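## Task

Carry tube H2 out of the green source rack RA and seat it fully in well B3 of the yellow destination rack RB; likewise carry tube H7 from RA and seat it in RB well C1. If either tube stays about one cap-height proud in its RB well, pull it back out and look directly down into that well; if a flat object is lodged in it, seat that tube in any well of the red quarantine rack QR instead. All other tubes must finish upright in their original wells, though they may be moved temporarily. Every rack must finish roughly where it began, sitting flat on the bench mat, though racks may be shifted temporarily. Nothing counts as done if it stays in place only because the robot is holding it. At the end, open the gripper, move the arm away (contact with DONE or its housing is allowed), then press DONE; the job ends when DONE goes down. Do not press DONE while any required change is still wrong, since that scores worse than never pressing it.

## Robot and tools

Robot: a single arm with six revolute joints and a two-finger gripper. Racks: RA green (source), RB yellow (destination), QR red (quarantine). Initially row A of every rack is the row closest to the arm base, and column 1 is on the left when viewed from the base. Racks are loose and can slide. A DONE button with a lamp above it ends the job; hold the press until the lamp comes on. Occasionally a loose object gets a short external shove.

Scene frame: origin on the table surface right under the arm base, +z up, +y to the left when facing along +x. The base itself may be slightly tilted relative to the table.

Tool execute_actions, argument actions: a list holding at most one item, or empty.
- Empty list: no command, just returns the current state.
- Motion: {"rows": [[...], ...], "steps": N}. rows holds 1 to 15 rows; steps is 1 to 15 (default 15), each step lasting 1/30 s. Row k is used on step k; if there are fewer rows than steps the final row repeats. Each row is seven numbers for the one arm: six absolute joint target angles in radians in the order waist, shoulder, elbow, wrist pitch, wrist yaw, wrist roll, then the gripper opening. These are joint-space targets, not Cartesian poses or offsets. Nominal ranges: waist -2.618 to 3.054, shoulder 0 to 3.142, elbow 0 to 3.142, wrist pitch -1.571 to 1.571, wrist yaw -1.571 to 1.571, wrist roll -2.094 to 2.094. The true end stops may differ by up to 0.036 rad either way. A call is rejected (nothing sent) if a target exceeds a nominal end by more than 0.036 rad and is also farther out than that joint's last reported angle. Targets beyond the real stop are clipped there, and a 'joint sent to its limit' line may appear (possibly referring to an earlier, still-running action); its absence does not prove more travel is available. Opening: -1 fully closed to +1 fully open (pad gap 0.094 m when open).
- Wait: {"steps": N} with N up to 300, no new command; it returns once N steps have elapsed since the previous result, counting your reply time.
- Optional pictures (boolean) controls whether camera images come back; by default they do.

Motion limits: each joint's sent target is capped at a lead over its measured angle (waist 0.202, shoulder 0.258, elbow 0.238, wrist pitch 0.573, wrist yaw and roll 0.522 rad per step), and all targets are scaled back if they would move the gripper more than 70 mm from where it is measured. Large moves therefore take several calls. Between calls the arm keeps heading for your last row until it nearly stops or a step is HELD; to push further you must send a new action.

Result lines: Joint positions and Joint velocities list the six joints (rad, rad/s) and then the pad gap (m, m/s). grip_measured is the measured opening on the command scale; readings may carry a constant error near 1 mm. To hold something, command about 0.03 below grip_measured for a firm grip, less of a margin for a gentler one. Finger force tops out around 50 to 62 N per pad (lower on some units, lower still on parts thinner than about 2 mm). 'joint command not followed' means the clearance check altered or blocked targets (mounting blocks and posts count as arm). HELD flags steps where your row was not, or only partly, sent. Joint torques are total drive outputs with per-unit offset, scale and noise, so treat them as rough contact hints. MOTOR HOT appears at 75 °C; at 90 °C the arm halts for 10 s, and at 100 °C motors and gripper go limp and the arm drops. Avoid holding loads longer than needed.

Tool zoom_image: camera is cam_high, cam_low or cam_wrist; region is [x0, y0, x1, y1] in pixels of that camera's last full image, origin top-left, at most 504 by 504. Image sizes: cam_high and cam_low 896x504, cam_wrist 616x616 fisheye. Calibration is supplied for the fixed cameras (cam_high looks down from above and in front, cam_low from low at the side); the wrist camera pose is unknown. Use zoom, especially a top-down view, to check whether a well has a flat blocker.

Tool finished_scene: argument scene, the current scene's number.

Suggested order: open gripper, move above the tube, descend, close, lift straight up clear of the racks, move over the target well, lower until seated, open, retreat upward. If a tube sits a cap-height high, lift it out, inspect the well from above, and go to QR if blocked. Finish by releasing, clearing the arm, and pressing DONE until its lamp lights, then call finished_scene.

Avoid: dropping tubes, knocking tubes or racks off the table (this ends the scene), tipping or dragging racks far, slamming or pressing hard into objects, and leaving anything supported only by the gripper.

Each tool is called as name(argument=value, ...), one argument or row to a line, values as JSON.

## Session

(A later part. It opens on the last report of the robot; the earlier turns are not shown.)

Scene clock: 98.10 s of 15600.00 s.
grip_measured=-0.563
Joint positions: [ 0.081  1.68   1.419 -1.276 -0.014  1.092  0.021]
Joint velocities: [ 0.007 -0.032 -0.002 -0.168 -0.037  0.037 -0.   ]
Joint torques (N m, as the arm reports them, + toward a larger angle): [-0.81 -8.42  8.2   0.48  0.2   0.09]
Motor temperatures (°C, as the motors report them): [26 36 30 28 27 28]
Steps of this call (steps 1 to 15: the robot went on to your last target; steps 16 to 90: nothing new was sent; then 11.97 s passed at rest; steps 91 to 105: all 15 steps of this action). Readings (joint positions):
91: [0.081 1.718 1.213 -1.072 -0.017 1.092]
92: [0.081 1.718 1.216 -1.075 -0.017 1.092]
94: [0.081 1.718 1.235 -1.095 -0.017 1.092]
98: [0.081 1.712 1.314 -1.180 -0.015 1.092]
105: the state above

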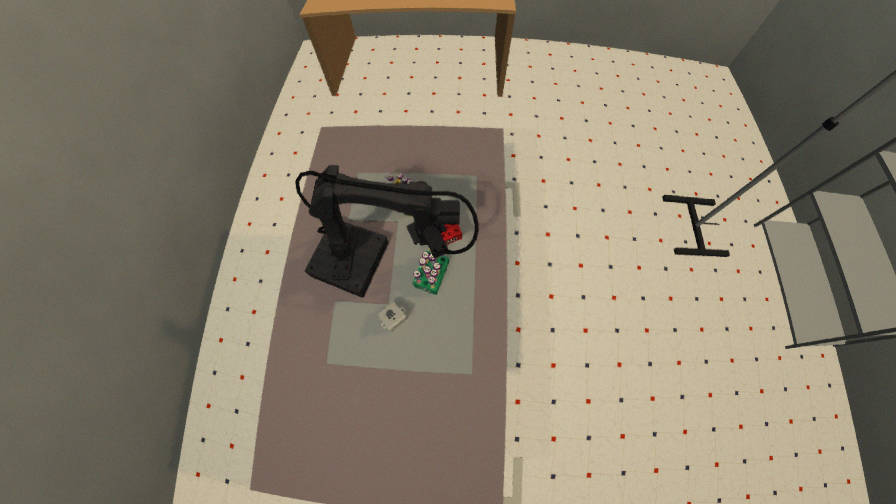

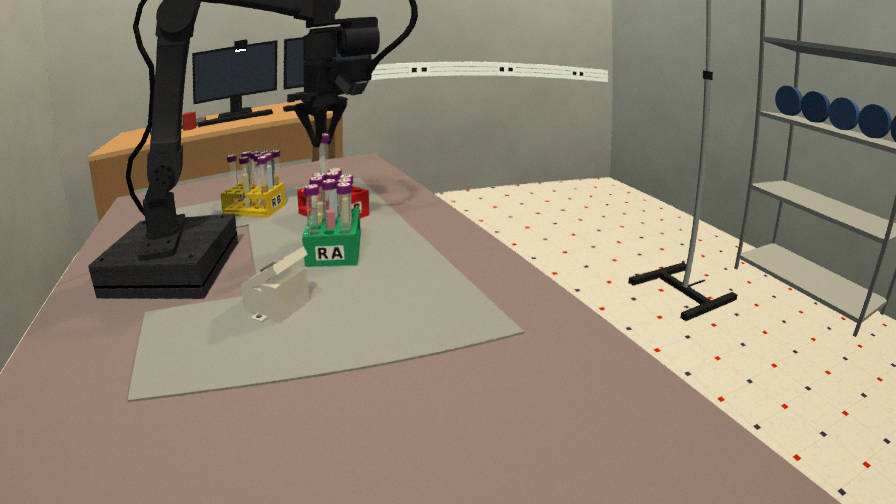

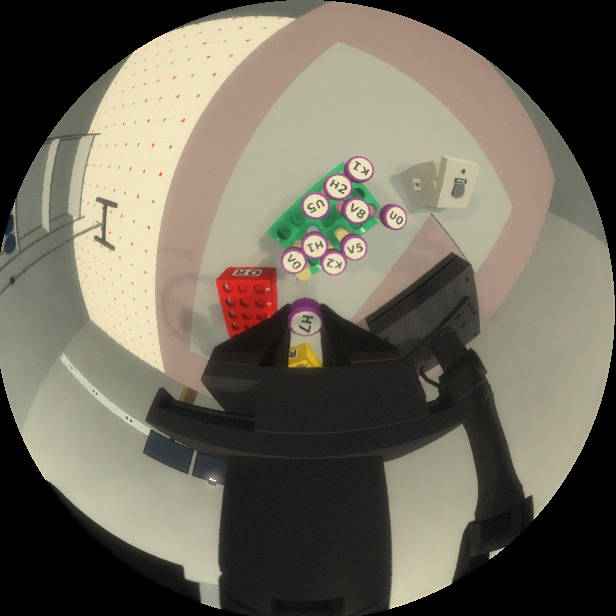

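execute_actions(
  actions=[
    {"rows":[[0.074,1.66,1.47,-1.35,0,1.1,-0.6],[0.074,1.665,1.50,-1.39,0,1.1,-0.6],[0.074,1.67,1.53,-1.42,0,1.1,-0.6],[0.074,1.675,1.56,-1.45,0,1.1,-0.6],[0.074,1.68,1.59,-1.48,0,1.1,-0.6],[0.074,1.685,1.62,-1.51,0,1.05,-0.6],[0.074,1.69,1.65,-1.53,0,1.0,-0.6],[0.074,1.69,1.68,-1.55,0,0.95,-0.6],[0.09,1.69,1.71,-1.555,0,0.9,-0.6],[0.11,1.69,1.74,-1.555,0,0.85,-0.6],[0.14,1.69,1.77,-1.555,0,0.8,-0.6],[0.17,1.69,1.80,-1.555,0,0.75,-0.6],[0.2,1.69,1.83,-1.555,0,0.7,-0.6]],"steps":15},
  ],
  pictures=false,
)

execute_actions(
  actions=[
    {"rows":[[0.24,1.69,1.83,-1.555,0,0.63,-0.6],[0.28,1.69,1.83,-1.555,0,0.57,-0.6],[0.32,1.69,1.83,-1.555,0,0.51,-0.6],[0.36,1.69,1.83,-1.555,0,0.45,-0.6],[0.4,1.69,1.83,-1.555,0,0.39,-0.6],[0.44,1.69,1.83,-1.555,0,0.33,-0.6],[0.48,1.69,1.83,-1.555,0,0.27,-0.6],[0.52,1.69,1.83,-1.555,0,0.21,-0.6],[0.56,1.69,1.83,-1.555,0,0.15,-0.6],[0.59,1.69,1.83,-1.555,0,0.09,-0.6],[0.61,1.69,1.83,-1.555,0,0.03,-0.6],[0.62,1.69,1.83,-1.555,0,0,-0.6]],"steps":15},
  ],
)

Scene clock: 106.23 s of 15600.00 s.
grip_measured=-0.564
Joint positions: [ 0.18   1.69   1.792 -1.517 -0.007  0.819  0.021]
Joint velocities: [ 0.613 -0.017  0.452 -0.022 -0.051 -0.755 -0.   ]
Joint torques (N m, as the arm reports them, + toward a larger angle): [-1.93 -6.95  6.56  0.4   0.23 -0.05]
Motor temperatures (°C, as the motors report them): [26 36 30 28 27 28]
Steps of this call (steps 1 to 30: the robot went on to your last target; steps 31 to 130: nothing new was sent; then 3.30 s passed at rest; steps 131 to 145: all 15 steps of this action). Readings (joint positions):
131: [0.081 1.680 1.422 -1.301 -0.014 1.092]
132: [0.081 1.681 1.430 -1.314 -0.014 1.092]
134: [0.081 1.684 1.471 -1.358 -0.014 1.092]
138: [0.081 1.690 1.596 -1.445 -0.014 1.053]
145: the state above

Scene clock: 106.73 s of 15600.00 s.
grip_measured=-0.563
Joint positions: [ 0.63   1.696  1.806 -1.542 -0.013  0.117  0.021]
Joint velocities: [-0.002 -0.007  0.012 -0.066 -0.022 -0.799  0.002]
Joint torques (N m, as the arm reports them, + toward a larger angle): [-1.25 -7.46  7.71  0.6   0.17 -0.05]
Motor temperatures (°C, as the motors report them): [26 36 30 28 27 28]
Steps of this call (steps 1 to 15: all 15 steps of this action). Readings (joint positions):
1: [0.201 1.690 1.803 -1.518 -0.008 0.786]
2: [0.222 1.690 1.806 -1.519 -0.006 0.747]
4: [0.281 1.692 1.806 -1.527 -0.003 0.658]
8: [0.445 1.695 1.806 -1.534 -0.003 0.449]
15: the state above

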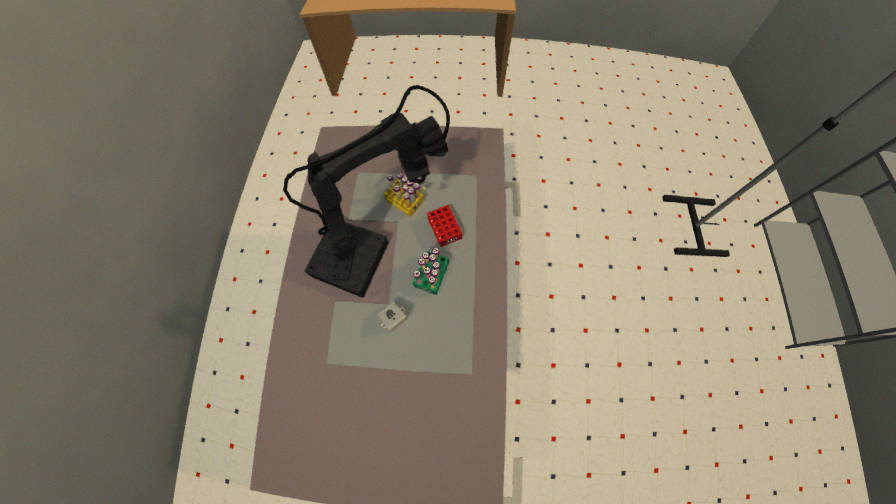

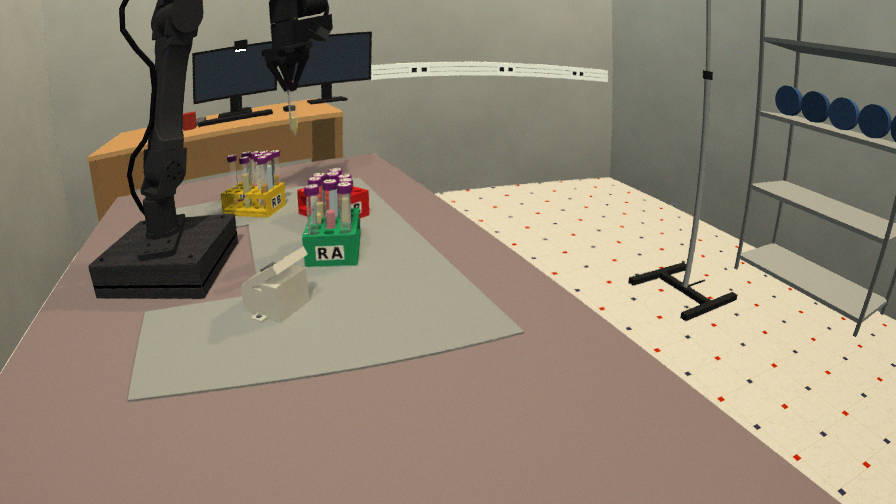

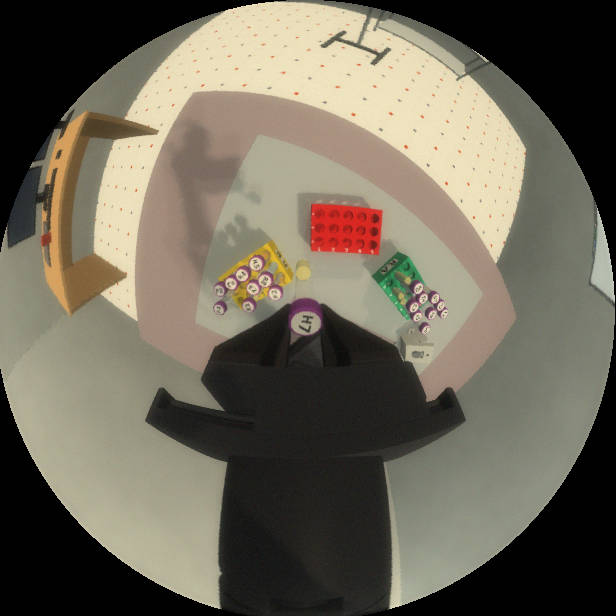

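execute_actions(
  actions=[
    {"rows":[[0.64,1.69,1.83,-1.555,0,-0.03,-0.6],[0.68,1.69,1.83,-1.555,0,-0.08,-0.6],[0.73,1.69,1.83,-1.555,0,-0.13,-0.6],[0.78,1.69,1.83,-1.555,0,-0.18,-0.6],[0.83,1.69,1.83,-1.555,0,-0.23,-0.6],[0.88,1.69,1.83,-1.555,0,-0.28,-0.6],[0.93,1.69,1.83,-1.555,0,-0.33,-0.6],[0.98,1.69,1.83,-1.555,0,-0.38,-0.6],[1.03,1.69,1.83,-1.555,0,-0.43,-0.6],[1.08,1.69,1.83,-1.555,0,-0.48,-0.6],[1.13,1.69,1.83,-1.555,0,-0.53,-0.6],[1.18,1.70,1.83,-1.555,0,-0.58,-0.6],[1.22,1.71,1.83,-1.555,0,-0.63,-0.6],[1.25,1.72,1.83,-1.555,0,-0.63,-0.6],[1.27,1.73,1.83,-1.555,0,-0.63,-0.6]],"steps":15},
  ],
  pictures=false,
)

execute_actions(
  actions=[
    {"rows":[[1.275,1.745,1.83,-1.55,0,-0.63,-0.6],[1.275,1.76,1.83,-1.545,0,-0.63,-0.6],[1.275,1.775,1.83,-1.54,0,-0.63,-0.6],[1.275,1.79,1.83,-1.535,0,-0.63,-0.6],[1.275,1.805,1.83,-1.53,0,-0.63,-0.6],[1.275,1.82,1.83,-1.52,0,-0.63,-0.6],[1.275,1.835,1.83,-1.51,0,-0.63,-0.6],[1.275,1.85,1.83,-1.5,0,-0.63,-0.6]],"steps":15},
  ],
)

zoom_image(
  camera="cam_wrist",
  region=[230, 200, 410, 360],
)

zoom_image(
  camera="cam_low",
  region=[160, 40, 320, 230],
)

Scene clock: 113.43 s of 15600.00 s.
grip_measured=-0.563
Joint positions: [ 1.229  1.71   1.806 -1.55   0.001 -0.497  0.021]
Joint velocities: [ 0.984  0.198 -0.002  0.066 -0.051 -0.901 -0.001]
Joint torques (N m, as the arm reports them, + toward a larger angle): [-1.95 -6.6   7.72  0.56  0.09 -0.03]
Motor temperatures (°C, as the motors report them): [26 36 31 28 27 28]
Steps of this call (steps 1 to 30: the robot went on to your last target; steps 31 to 90: nothing new was sent; then 3.20 s passed at rest; steps 91 to 105: all 15 steps of this action). Readings (joint positions):
91: [0.628 1.696 1.806 -1.550 -0.006 0.004]
92: [0.633 1.696 1.806 -1.550 -0.003 -0.009]
94: [0.677 1.696 1.806 -1.550 0.008 -0.053]
98: [0.882 1.696 1.806 -1.550 0.011 -0.198]
105: the state above

Scene clock: 113.93 s of 15600.00 s.
grip_measured=-0.563
Joint positions: [ 1.282  1.873  1.806 -1.521  0.    -0.618  0.021]
Joint velocities: [-0.002 -0.007  0.002  0.022 -0.037  0.022  0.   ]
Joint torques (N m, as the arm reports them, + toward a larger angle): [ -0.68 -10.45   7.74   0.55   0.    -0.09]
Motor temperatures (°C, as the motors report them): [26 36 31 28 27 28]
Steps of this call (steps 1 to 15: all 15 steps of this action). Readings (joint positions):
1: [1.258 1.719 1.806 -1.550 -0.002 -0.523]
2: [1.276 1.729 1.806 -1.550 -0.005 -0.544]
4: [1.287 1.757 1.806 -1.550 -0.006 -0.574]
8: [1.282 1.825 1.806 -1.544 -0.002 -0.602]
15: the state above

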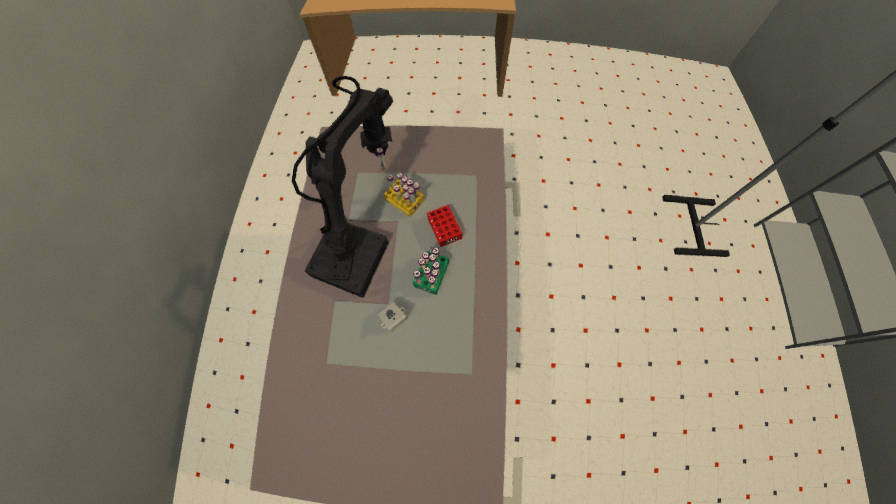

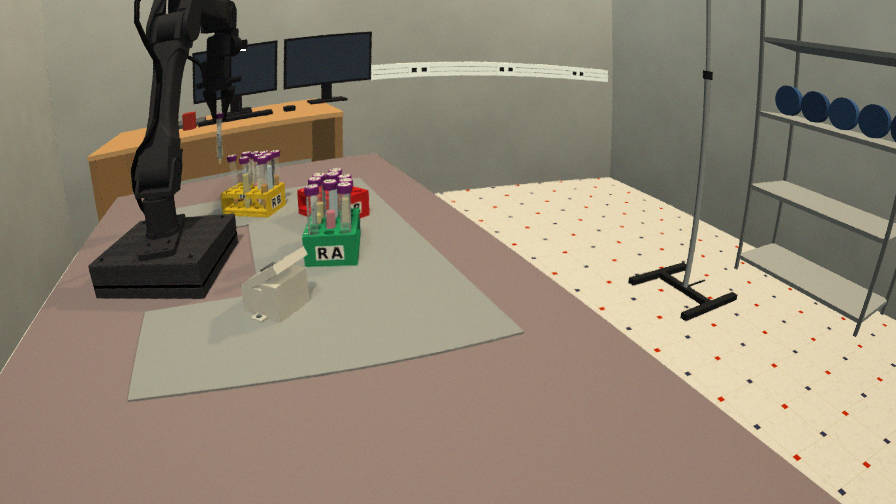

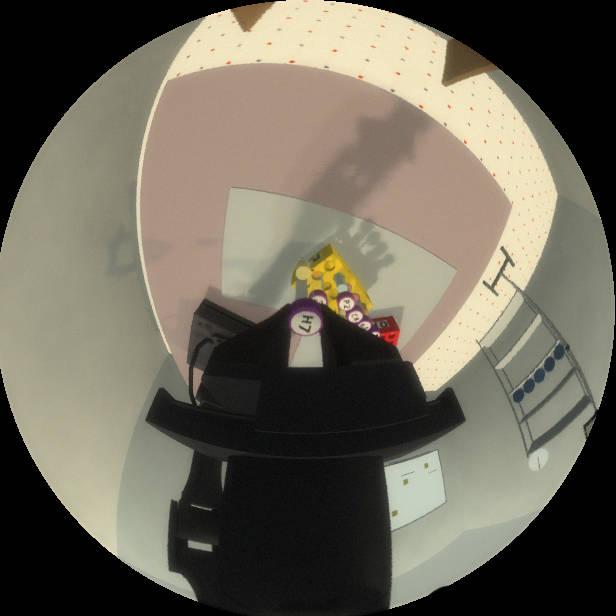

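Region (230, 200, 410, 360) of cam_wrist's 616x616 image, scaled by 2.800, with more detail than that image has.

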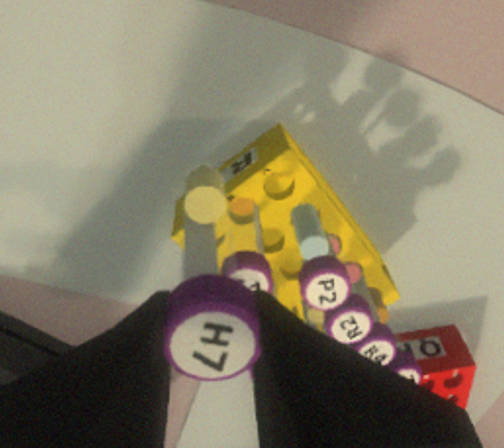

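Region (160, 40, 320, 230) of cam_low's 896x504 image, scaled by 2.653, with more detail than that image has; it fills the left 424 columns of this view, and the rest is white.

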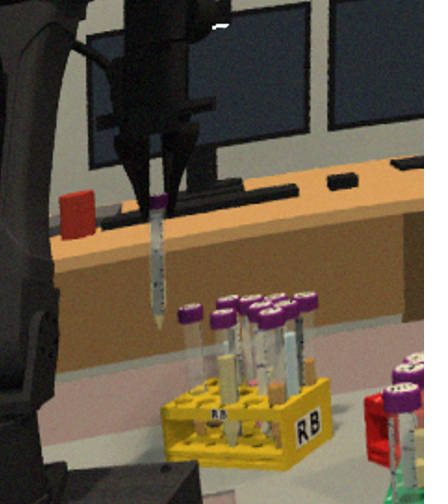

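execute_actions(
  actions=[
    {"rows":[[1.26,1.85,1.80,-1.48,0,-0.7,-0.6],[1.245,1.85,1.79,-1.465,0,-0.7,-0.6],[1.23,1.85,1.78,-1.45,0,-0.7,-0.6],[1.215,1.85,1.77,-1.44,0,-0.7,-0.6],[1.20,1.85,1.76,-1.43,0,-0.7,-0.6],[1.185,1.85,1.75,-1.42,0,-0.7,-0.6],[1.17,1.85,1.74,-1.41,0,-0.7,-0.6],[1.16,1.85,1.73,-1.40,0,-0.7,-0.6],[1.15,1.85,1.72,-1.39,0,-0.7,-0.6],[1.145,1.85,1.704,-1.38,0,-0.7,-0.6]],"steps":15},
  ],
  pictures=false,
)

execute_actions(
  actions=[
    {"steps":10},
  ],
)

zoom_image(
  camera="cam_wrist",
  region=[230, 200, 410, 360],
)

zoom_image(
  camera="cam_low",
  region=[160, 40, 320, 230],
)

Scene clock: 125.00 s of 15600.00 s.
grip_measured=-0.563
Joint positions: [ 1.142  1.873  1.704 -1.416  0.007 -0.688  0.021]
Joint velocities: [ 0.002 -0.007 -0.002  0.095 -0.066 -0.081 -0.001]
Joint torques (N m, as the arm reports them, + toward a larger angle): [  0.23 -10.54   5.74   0.58  -0.07  -0.08]
Motor temperatures (°C, as the motors report them): [26 38 31 28 27 28]
Steps of this call (steps 1 to 15: the robot went on to your last target; steps 16 to 90: nothing new was sent; then 7.57 s passed at rest; steps 91 to 105: all 15 steps of this action). Readings (joint positions):
91: [1.281 1.873 1.806 -1.519 0.000 -0.632]
92: [1.276 1.873 1.805 -1.514 0.000 -0.645]
94: [1.257 1.873 1.793 -1.496 -0.000 -0.662]
98: [1.191 1.873 1.751 -1.458 0.000 -0.680]
105: the state above

Scene clock: 125.33 s of 15600.00 s.
grip_measured=-0.563
Joint positions: [ 1.142  1.873  1.704 -1.402  0.007 -0.691  0.021]
Joint velocities: [-0.012 -0.012  0.007  0.081 -0.051  0.022  0.   ]
Joint torques (N m, as the arm reports them, + toward a larger angle): [  0.16 -10.53   5.92   0.57  -0.07  -0.1 ]
Motor temperatures (°C, as the motors report them): [26 38 31 28 27 28]
Steps of this call (steps 1 to 10: the robot went on to your last target). Readings (joint positions):
1: [1.142 1.873 1.704 -1.413 0.007 -0.689]
2: [1.142 1.873 1.704 -1.410 0.007 -0.690]
4: [1.142 1.873 1.704 -1.407 0.007 -0.690]
8: [1.142 1.873 1.704 -1.403 0.007 -0.691]
10: the state above

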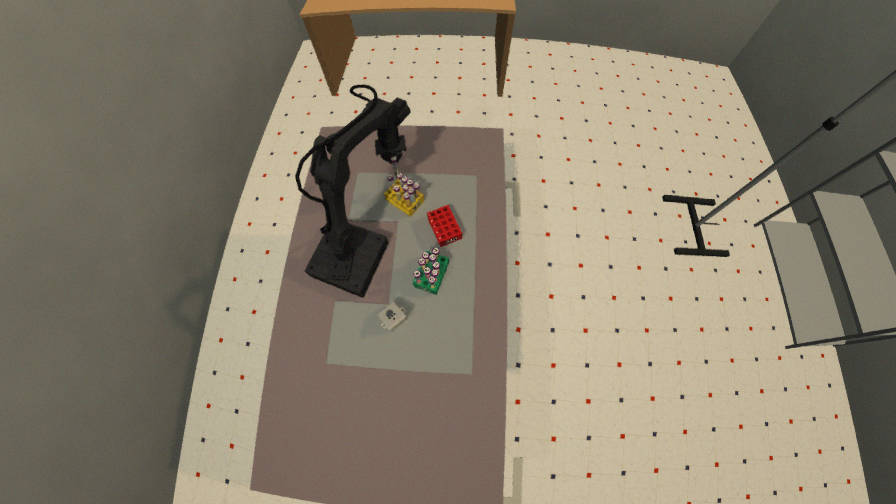

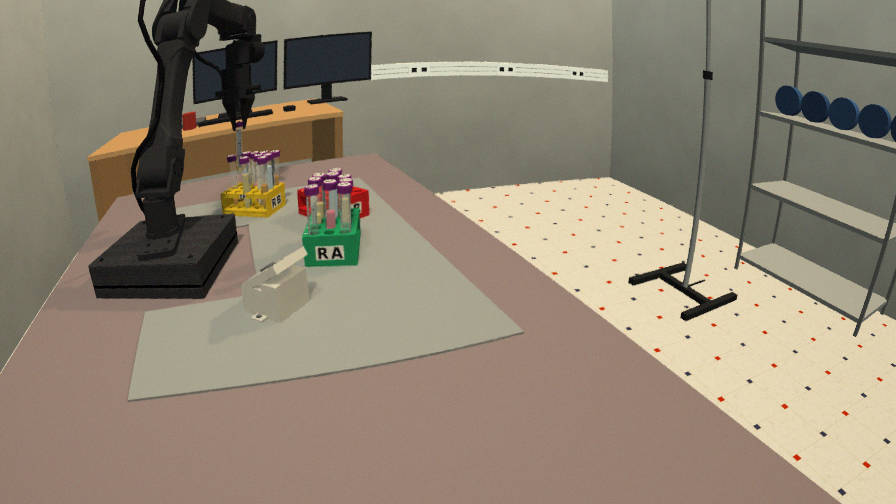

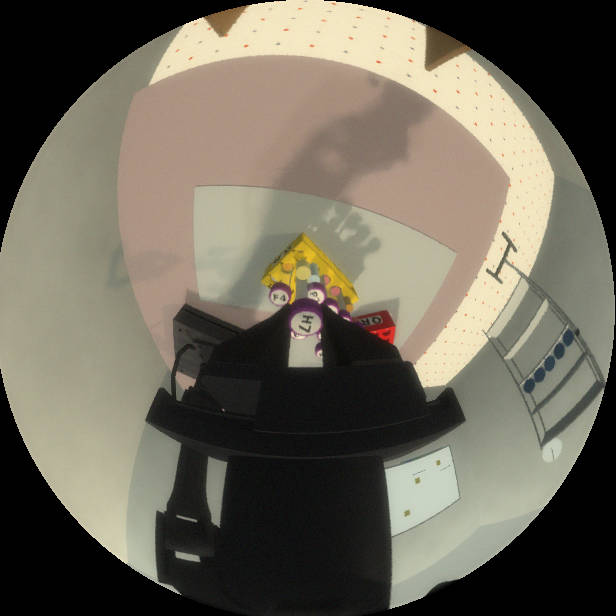

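Region (230, 200, 410, 360) of cam_wrist's 616x616 image, scaled by 2.800, with more detail than that image has.

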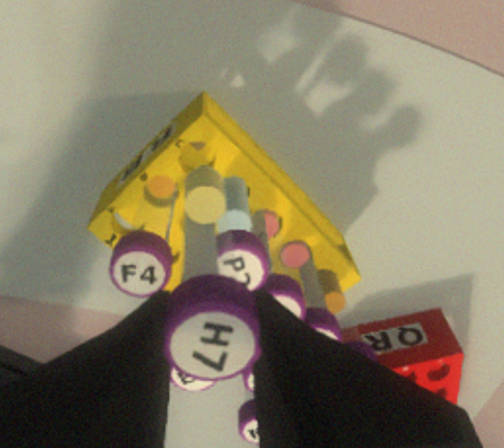

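Region (160, 40, 320, 230) of cam_low's 896x504 image, scaled by 2.653, with more detail than that image has; it fills the left 424 columns of this view, and the rest is white.

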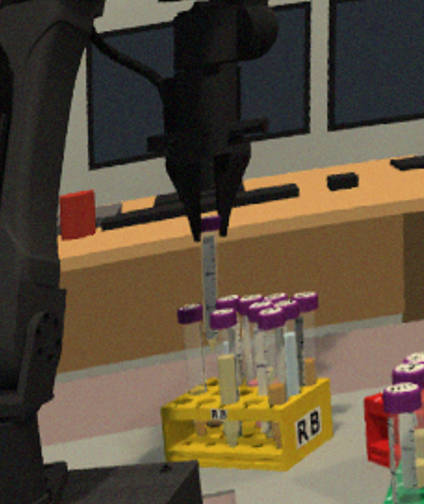

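execute_actions(
  actions=[
    {"rows":[[1.15,1.85,1.695,-1.365,0,-0.7,-0.6],[1.157,1.85,1.685,-1.35,0,-0.7,-0.6],[1.157,1.85,1.675,-1.34,0,-0.7,-0.6],[1.157,1.85,1.665,-1.33,0,-0.7,-0.6],[1.157,1.85,1.655,-1.32,0,-0.7,-0.6],[1.157,1.85,1.645,-1.31,0,-0.7,-0.6],[1.157,1.85,1.635,-1.30,0,-0.7,-0.6],[1.157,1.85,1.625,-1.29,0,-0.7,-0.6],[1.157,1.85,1.615,-1.285,0,-0.7,-0.6],[1.157,1.85,1.602,-1.28,0,-0.7,-0.6]],"steps":15},
  ],
  pictures=false,
)

execute_actions(
  actions=[
    {"steps":8},
  ],
)

zoom_image(
  camera="cam_wrist",
  region=[240, 210, 370, 340],
)

zoom_image(
  camera="cam_low",
  region=[200, 110, 300, 230],
)

Scene clock: 133.37 s of 15600.00 s.
grip_measured=-0.563
Joint positions: [ 1.15   1.873  1.602 -1.315  0.007 -0.692  0.021]
Joint velocities: [ 0.012  0.012 -0.002  0.11   0.051 -0.007  0.   ]
Joint torques (N m, as the arm reports them, + toward a larger angle): [  0.65 -10.49   5.79   0.56  -0.08  -0.09]
Motor temperatures (°C, as the motors report them): [26 39 30 28 27 28]
Steps of this call (steps 1 to 30: the robot went on to your last target; steps 31 to 90: nothing new was sent; then 4.53 s passed at rest; steps 91 to 105: all 15 steps of this action). Readings (joint positions):
91: [1.142 1.873 1.704 -1.400 0.007 -0.692]
92: [1.143 1.873 1.702 -1.395 0.007 -0.692]
94: [1.146 1.873 1.689 -1.379 0.007 -0.692]
98: [1.150 1.873 1.645 -1.346 0.007 -0.692]
105: the state above

Scene clock: 133.63 s of 15600.00 s.
grip_measured=-0.563
Joint positions: [ 1.15   1.873  1.602 -1.303  0.007 -0.692  0.021]
Joint velocities: [ 0.002 -0.002 -0.017 -0.022 -0.051 -0.037 -0.002]
Joint torques (N m, as the arm reports them, + toward a larger angle): [  0.61 -10.59   5.88   0.56  -0.07  -0.1 ]
Motor temperatures (°C, as the motors report them): [26 39 30 28 27 28]
Steps of this call (steps 1 to 8: the robot went on to your last target). Readings (joint positions):
1: [1.150 1.873 1.602 -1.312 0.007 -0.692]
2: [1.150 1.873 1.602 -1.310 0.007 -0.692]
4: [1.150 1.873 1.602 -1.306 0.007 -0.692]
8: the state above

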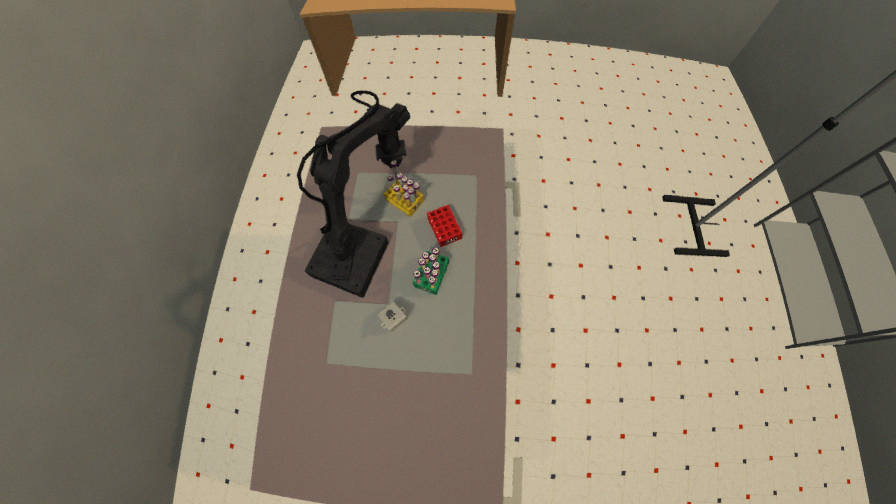

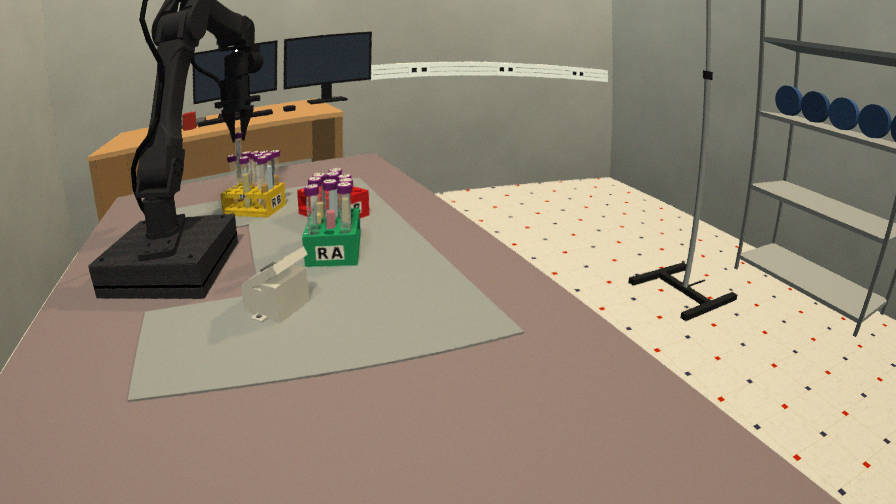

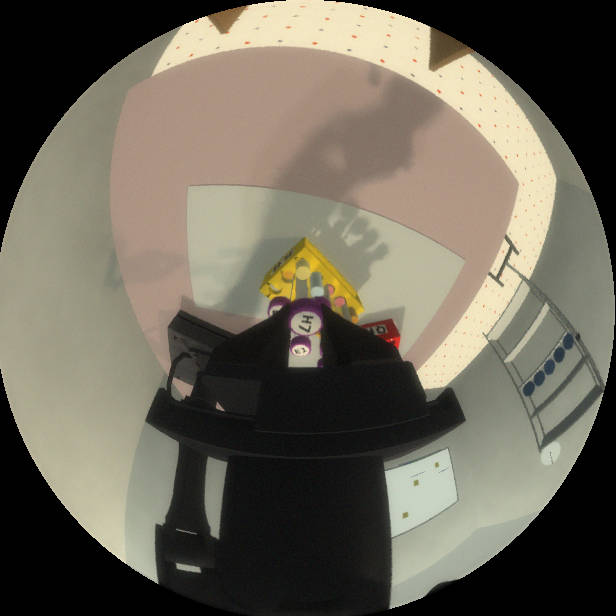

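Region (240, 210, 370, 340) of cam_wrist's 616x616 image, scaled by 3.877, with more detail than that image has.

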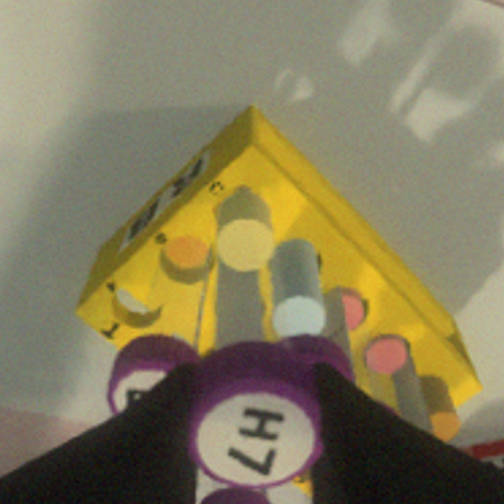

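Region (200, 110, 300, 230) of cam_low's 896x504 image, scaled by 4.200, with more detail than that image has.

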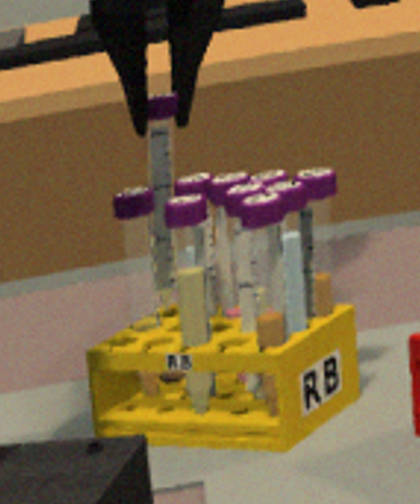

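execute_actions(
  actions=[
    {"rows":[[1.157,1.85,1.595,-1.265,0,-0.7,-0.6],[1.157,1.85,1.585,-1.25,0,-0.7,-0.6],[1.157,1.85,1.575,-1.24,0,-0.7,-0.6],[1.157,1.85,1.565,-1.23,0,-0.7,-0.6],[1.157,1.85,1.555,-1.22,0,-0.7,-0.6],[1.157,1.85,1.545,-1.21,0,-0.7,-0.6],[1.157,1.85,1.535,-1.2,0,-0.7,-0.6],[1.157,1.85,1.525,-1.195,0,-0.7,-0.6],[1.157,1.85,1.515,-1.19,0,-0.7,-0.6],[1.157,1.85,1.505,-1.183,0,-0.7,-0.6]],"steps":15},
  ],
)

zoom_image(
  camera="cam_wrist",
  region=[240, 210, 370, 340],
)

zoom_image(
  camera="cam_low",
  region=[200, 110, 300, 230],
)

Scene clock: 141.57 s of 15600.00 s.
grip_measured=-0.563
Joint positions: [ 1.15   1.836  1.545 -1.238  0.    -0.692  0.021]
Joint velocities: [-0.022 -0.002 -0.022  0.037  0.139 -0.022 -0.   ]
Joint torques (N m, as the arm reports them, + toward a larger angle): [ 0.6  -7.32  2.56  0.88  0.05 -0.1 ]
Motor temperatures (°C, as the motors report them): [26 39 30 28 27 28]
Steps of this call (steps 1 to 30: the robot went on to your last target; steps 31 to 90: nothing new was sent; then 4.43 s passed at rest; steps 91 to 105: all 15 steps of this action). Readings (joint positions):
91: [1.150 1.873 1.602 -1.301 0.007 -0.692]
92: [1.150 1.873 1.600 -1.296 0.007 -0.692]
94: [1.150 1.871 1.594 -1.285 0.005 -0.692]
98: [1.150 1.853 1.569 -1.262 0.003 -0.692]
105: the state above

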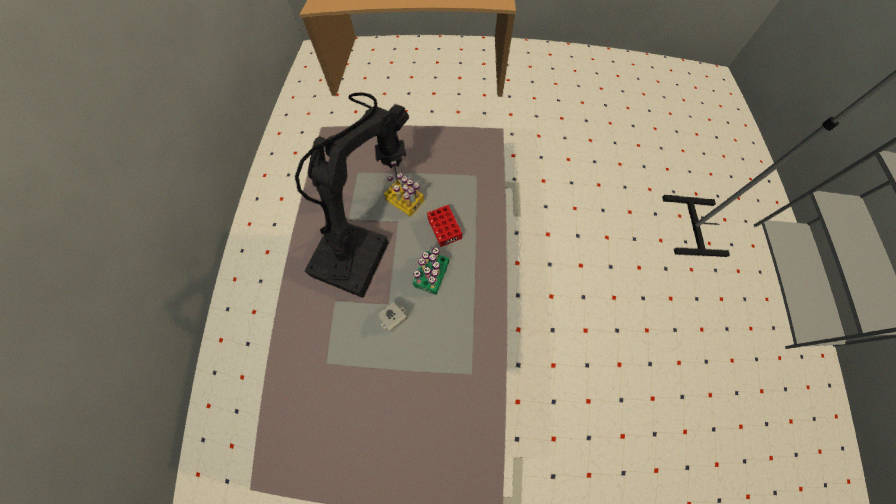

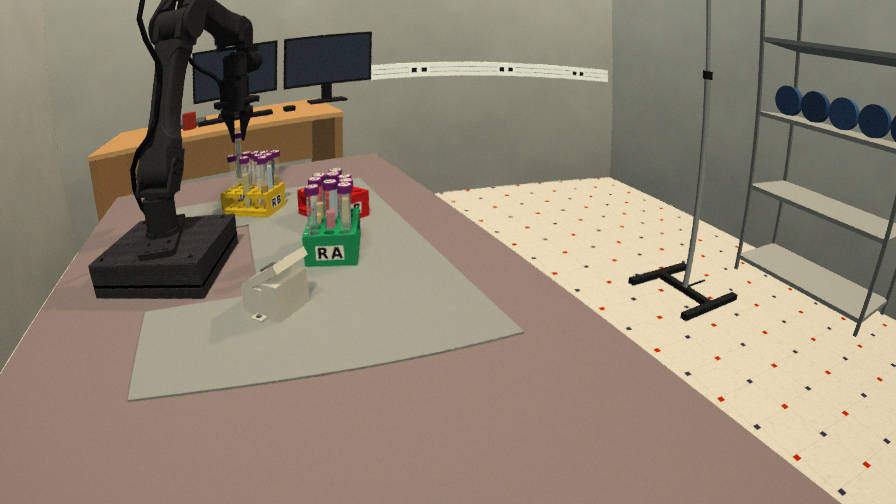

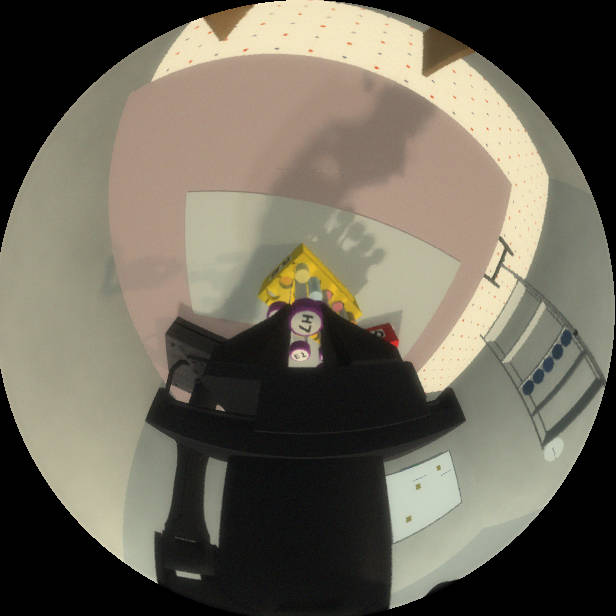

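Region (240, 210, 370, 340) of cam_wrist's 616x616 image, scaled by 3.877, with more detail than that image has.

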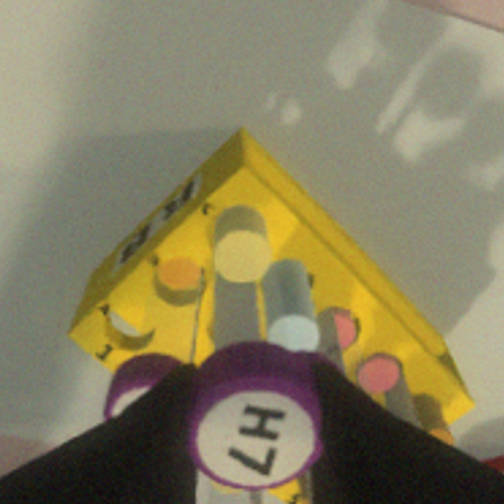

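Region (200, 110, 300, 230) of cam_low's 896x504 image, scaled by 4.200, with more detail than that image has.

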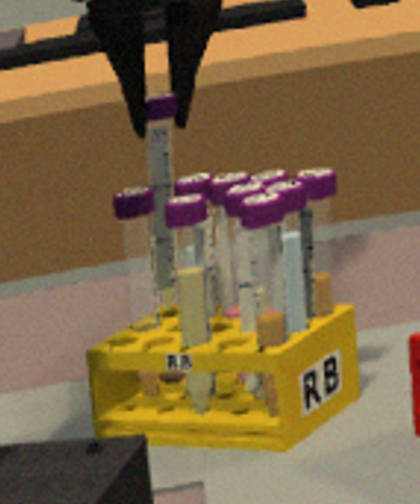

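execute_actions(
  actions=[
    {"rows":[[1.157,1.83,1.57,-1.24,0,-0.7,-0.6],[1.157,1.83,1.59,-1.27,0,-0.7,-0.6],[1.15,1.83,1.61,-1.30,0,-0.7,-0.6],[1.145,1.83,1.63,-1.33,0,-0.7,-0.6],[1.137,1.83,1.648,-1.355,0,-0.7,-0.6]],"steps":15},
  ],
  pictures=false,
)

execute_actions(
  actions=[
    {"steps":8},
  ],
)

zoom_image(
  camera="cam_wrist",
  region=[240, 210, 370, 340],
)

zoom_image(
  camera="cam_high",
  region=[360, 130, 440, 220],
)

Scene clock: 148.67 s of 15600.00 s.
grip_measured=-0.563
Joint positions: [ 1.144  1.841  1.618 -1.338  0.002 -0.692  0.021]
Joint velocities: [-0.002 -0.002 -0.012 -0.037 -0.022  0.037  0.001]
Joint torques (N m, as the arm reports them, + toward a larger angle): [-0.77 -9.32  8.36  0.35 -0.02 -0.09]
Motor temperatures (°C, as the motors report them): [26 38 30 28 27 28]
Steps of this call (steps 1 to 15: the robot went on to your last target; steps 16 to 90: nothing new was sent; then 3.60 s passed at rest; steps 91 to 105: all 15 steps of this action). Readings (joint positions):
91: [1.150 1.835 1.547 -1.239 -0.002 -0.692]
92: [1.150 1.835 1.551 -1.247 -0.001 -0.692]
94: [1.150 1.838 1.566 -1.271 0.002 -0.692]
98: [1.147 1.841 1.613 -1.313 0.002 -0.692]
105: the state above

Scene clock: 148.93 s of 15600.00 s.
grip_measured=-0.563
Joint positions: [ 1.144  1.841  1.618 -1.343  0.002 -0.692  0.021]
Joint velocities: [ 0.012 -0.037 -0.007 -0.037  0.051 -0.037 -0.001]
Joint torques (N m, as the arm reports them, + toward a larger angle): [-0.75 -9.27  8.36  0.33 -0.02 -0.09]
Motor temperatures (°C, as the motors report them): [26 38 30 28 27 28]
Steps of this call (steps 1 to 8: the robot went on to your last target). Readings (joint positions):
1: [1.144 1.841 1.618 -1.339 0.002 -0.692]
2: [1.144 1.841 1.618 -1.340 0.002 -0.692]
4: [1.144 1.841 1.618 -1.342 0.002 -0.692]
8: the state above

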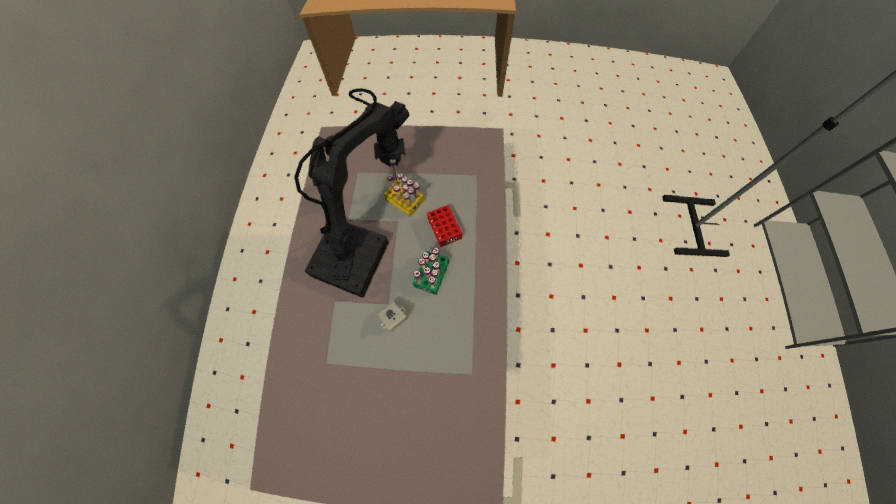

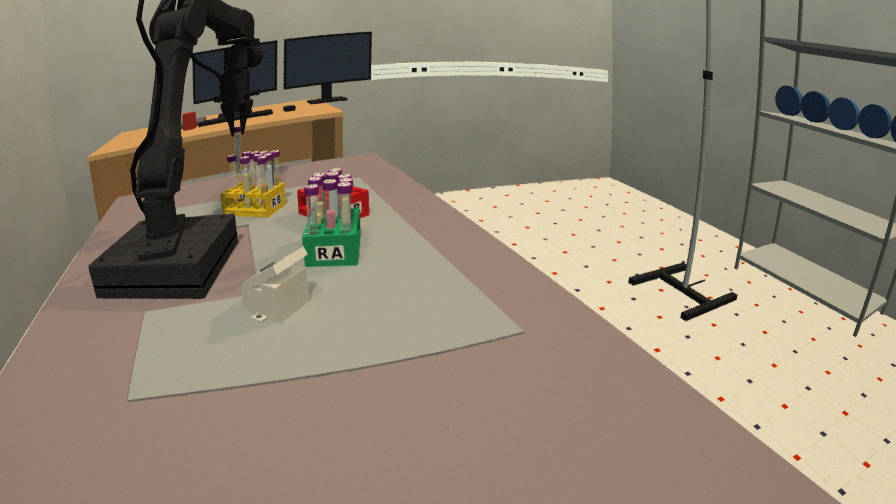

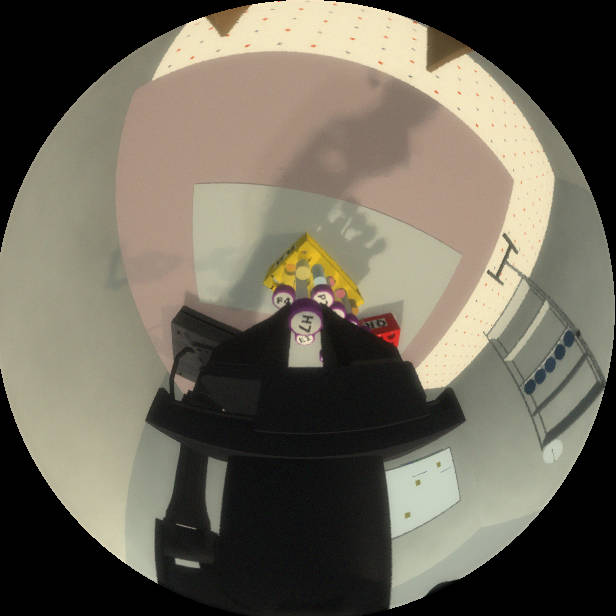

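Region (240, 210, 370, 340) of cam_wrist's 616x616 image, scaled by 3.877, with more detail than that image has.

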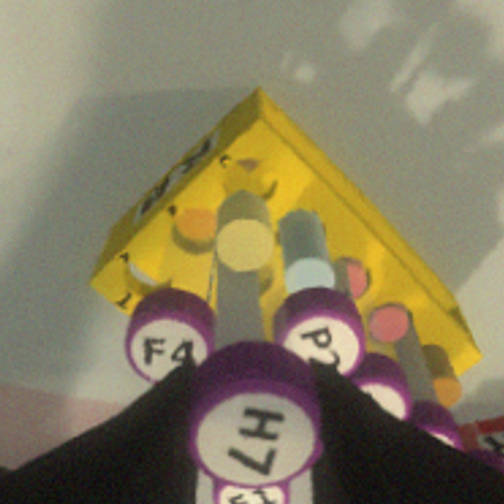

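Region (360, 130, 440, 220) of cam_high's 896x504 image, scaled by 5.600, with more detail than that image has.

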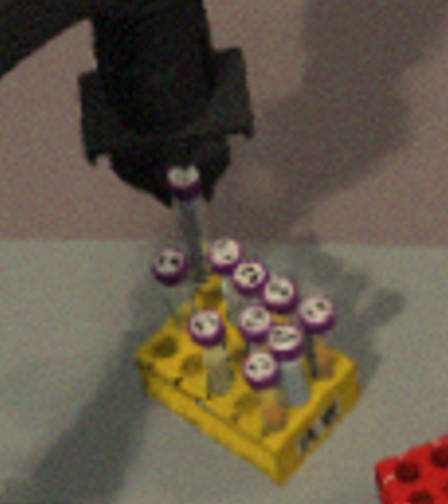

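execute_actions(
  actions=[
    {"rows":[[1.135,1.835,1.615,-1.315,0,-0.7,-0.6],[1.135,1.835,1.607,-1.30,0,-0.7,-0.6],[1.135,1.835,1.599,-1.29,0,-0.7,-0.6],[1.135,1.835,1.591,-1.282,0,-0.7,-0.6],[1.135,1.835,1.583,-1.274,0,-0.7,-0.6],[1.135,1.835,1.575,-1.266,0,-0.7,-0.6],[1.135,1.835,1.567,-1.258,0,-0.7,-0.6],[1.135,1.835,1.559,-1.25,0,-0.7,-0.6],[1.135,1.835,1.551,-1.244,0,-0.7,-0.6],[1.135,1.835,1.543,-1.238,0,-0.7,-0.6],[1.135,1.835,1.535,-1.233,0,-0.7,-0.6],[1.135,1.835,1.527,-1.233,0,-0.7,-0.6]],"steps":15},
  ],
)

zoom_image(
  camera="cam_wrist",
  region=[240, 210, 370, 340],
)

Scene clock: 155.20 s of 15600.00 s.
grip_measured=-0.563
Joint positions: [ 1.144  1.841  1.529 -1.265  0.003 -0.692  0.021]
Joint velocities: [-0.012 -0.007 -0.027  0.066  0.007 -0.007 -0.001]
Joint torques (N m, as the arm reports them, + toward a larger angle): [-0.97 -8.9   5.81  0.58 -0.03 -0.08]
Motor temperatures (°C, as the motors report them): [26 39 30 28 27 28]
Steps of this call (steps 1 to 15: the robot went on to your last target; steps 16 to 90: nothing new was sent; then 2.77 s passed at rest; steps 91 to 105: all 15 steps of this action). Readings (joint positions):
91: [1.144 1.841 1.618 -1.344 0.002 -0.692]
92: [1.144 1.841 1.618 -1.341 0.002 -0.692]
94: [1.144 1.841 1.611 -1.328 0.002 -0.692]
98: [1.144 1.841 1.577 -1.299 0.002 -0.692]
105: the state above

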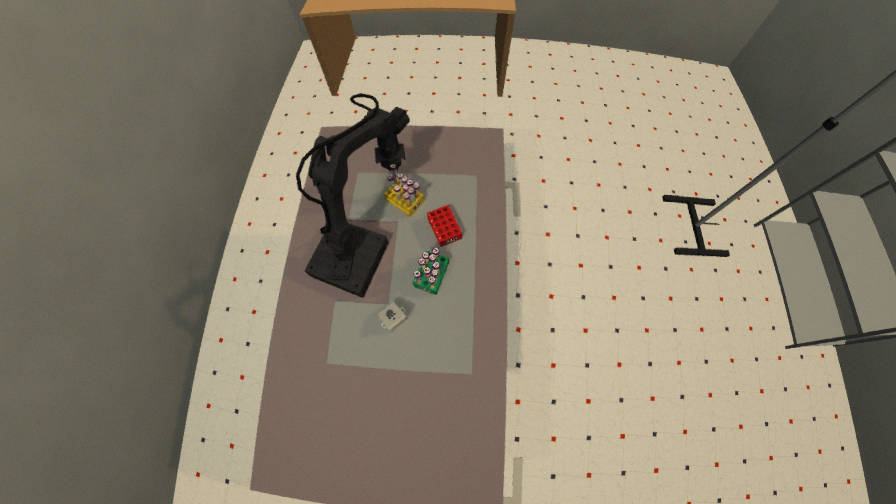

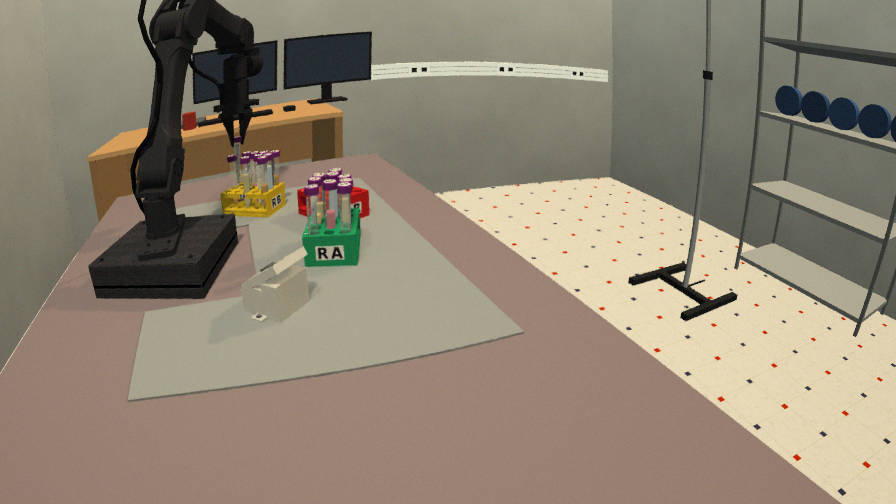

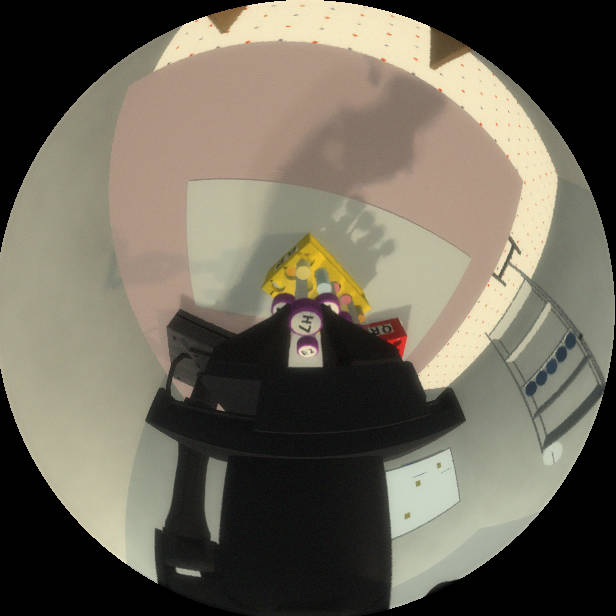

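Region (240, 210, 370, 340) of cam_wrist's 616x616 image, scaled by 3.877, with more detail than that image has.

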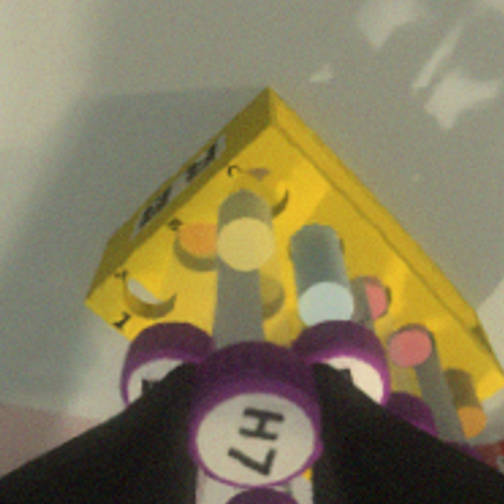

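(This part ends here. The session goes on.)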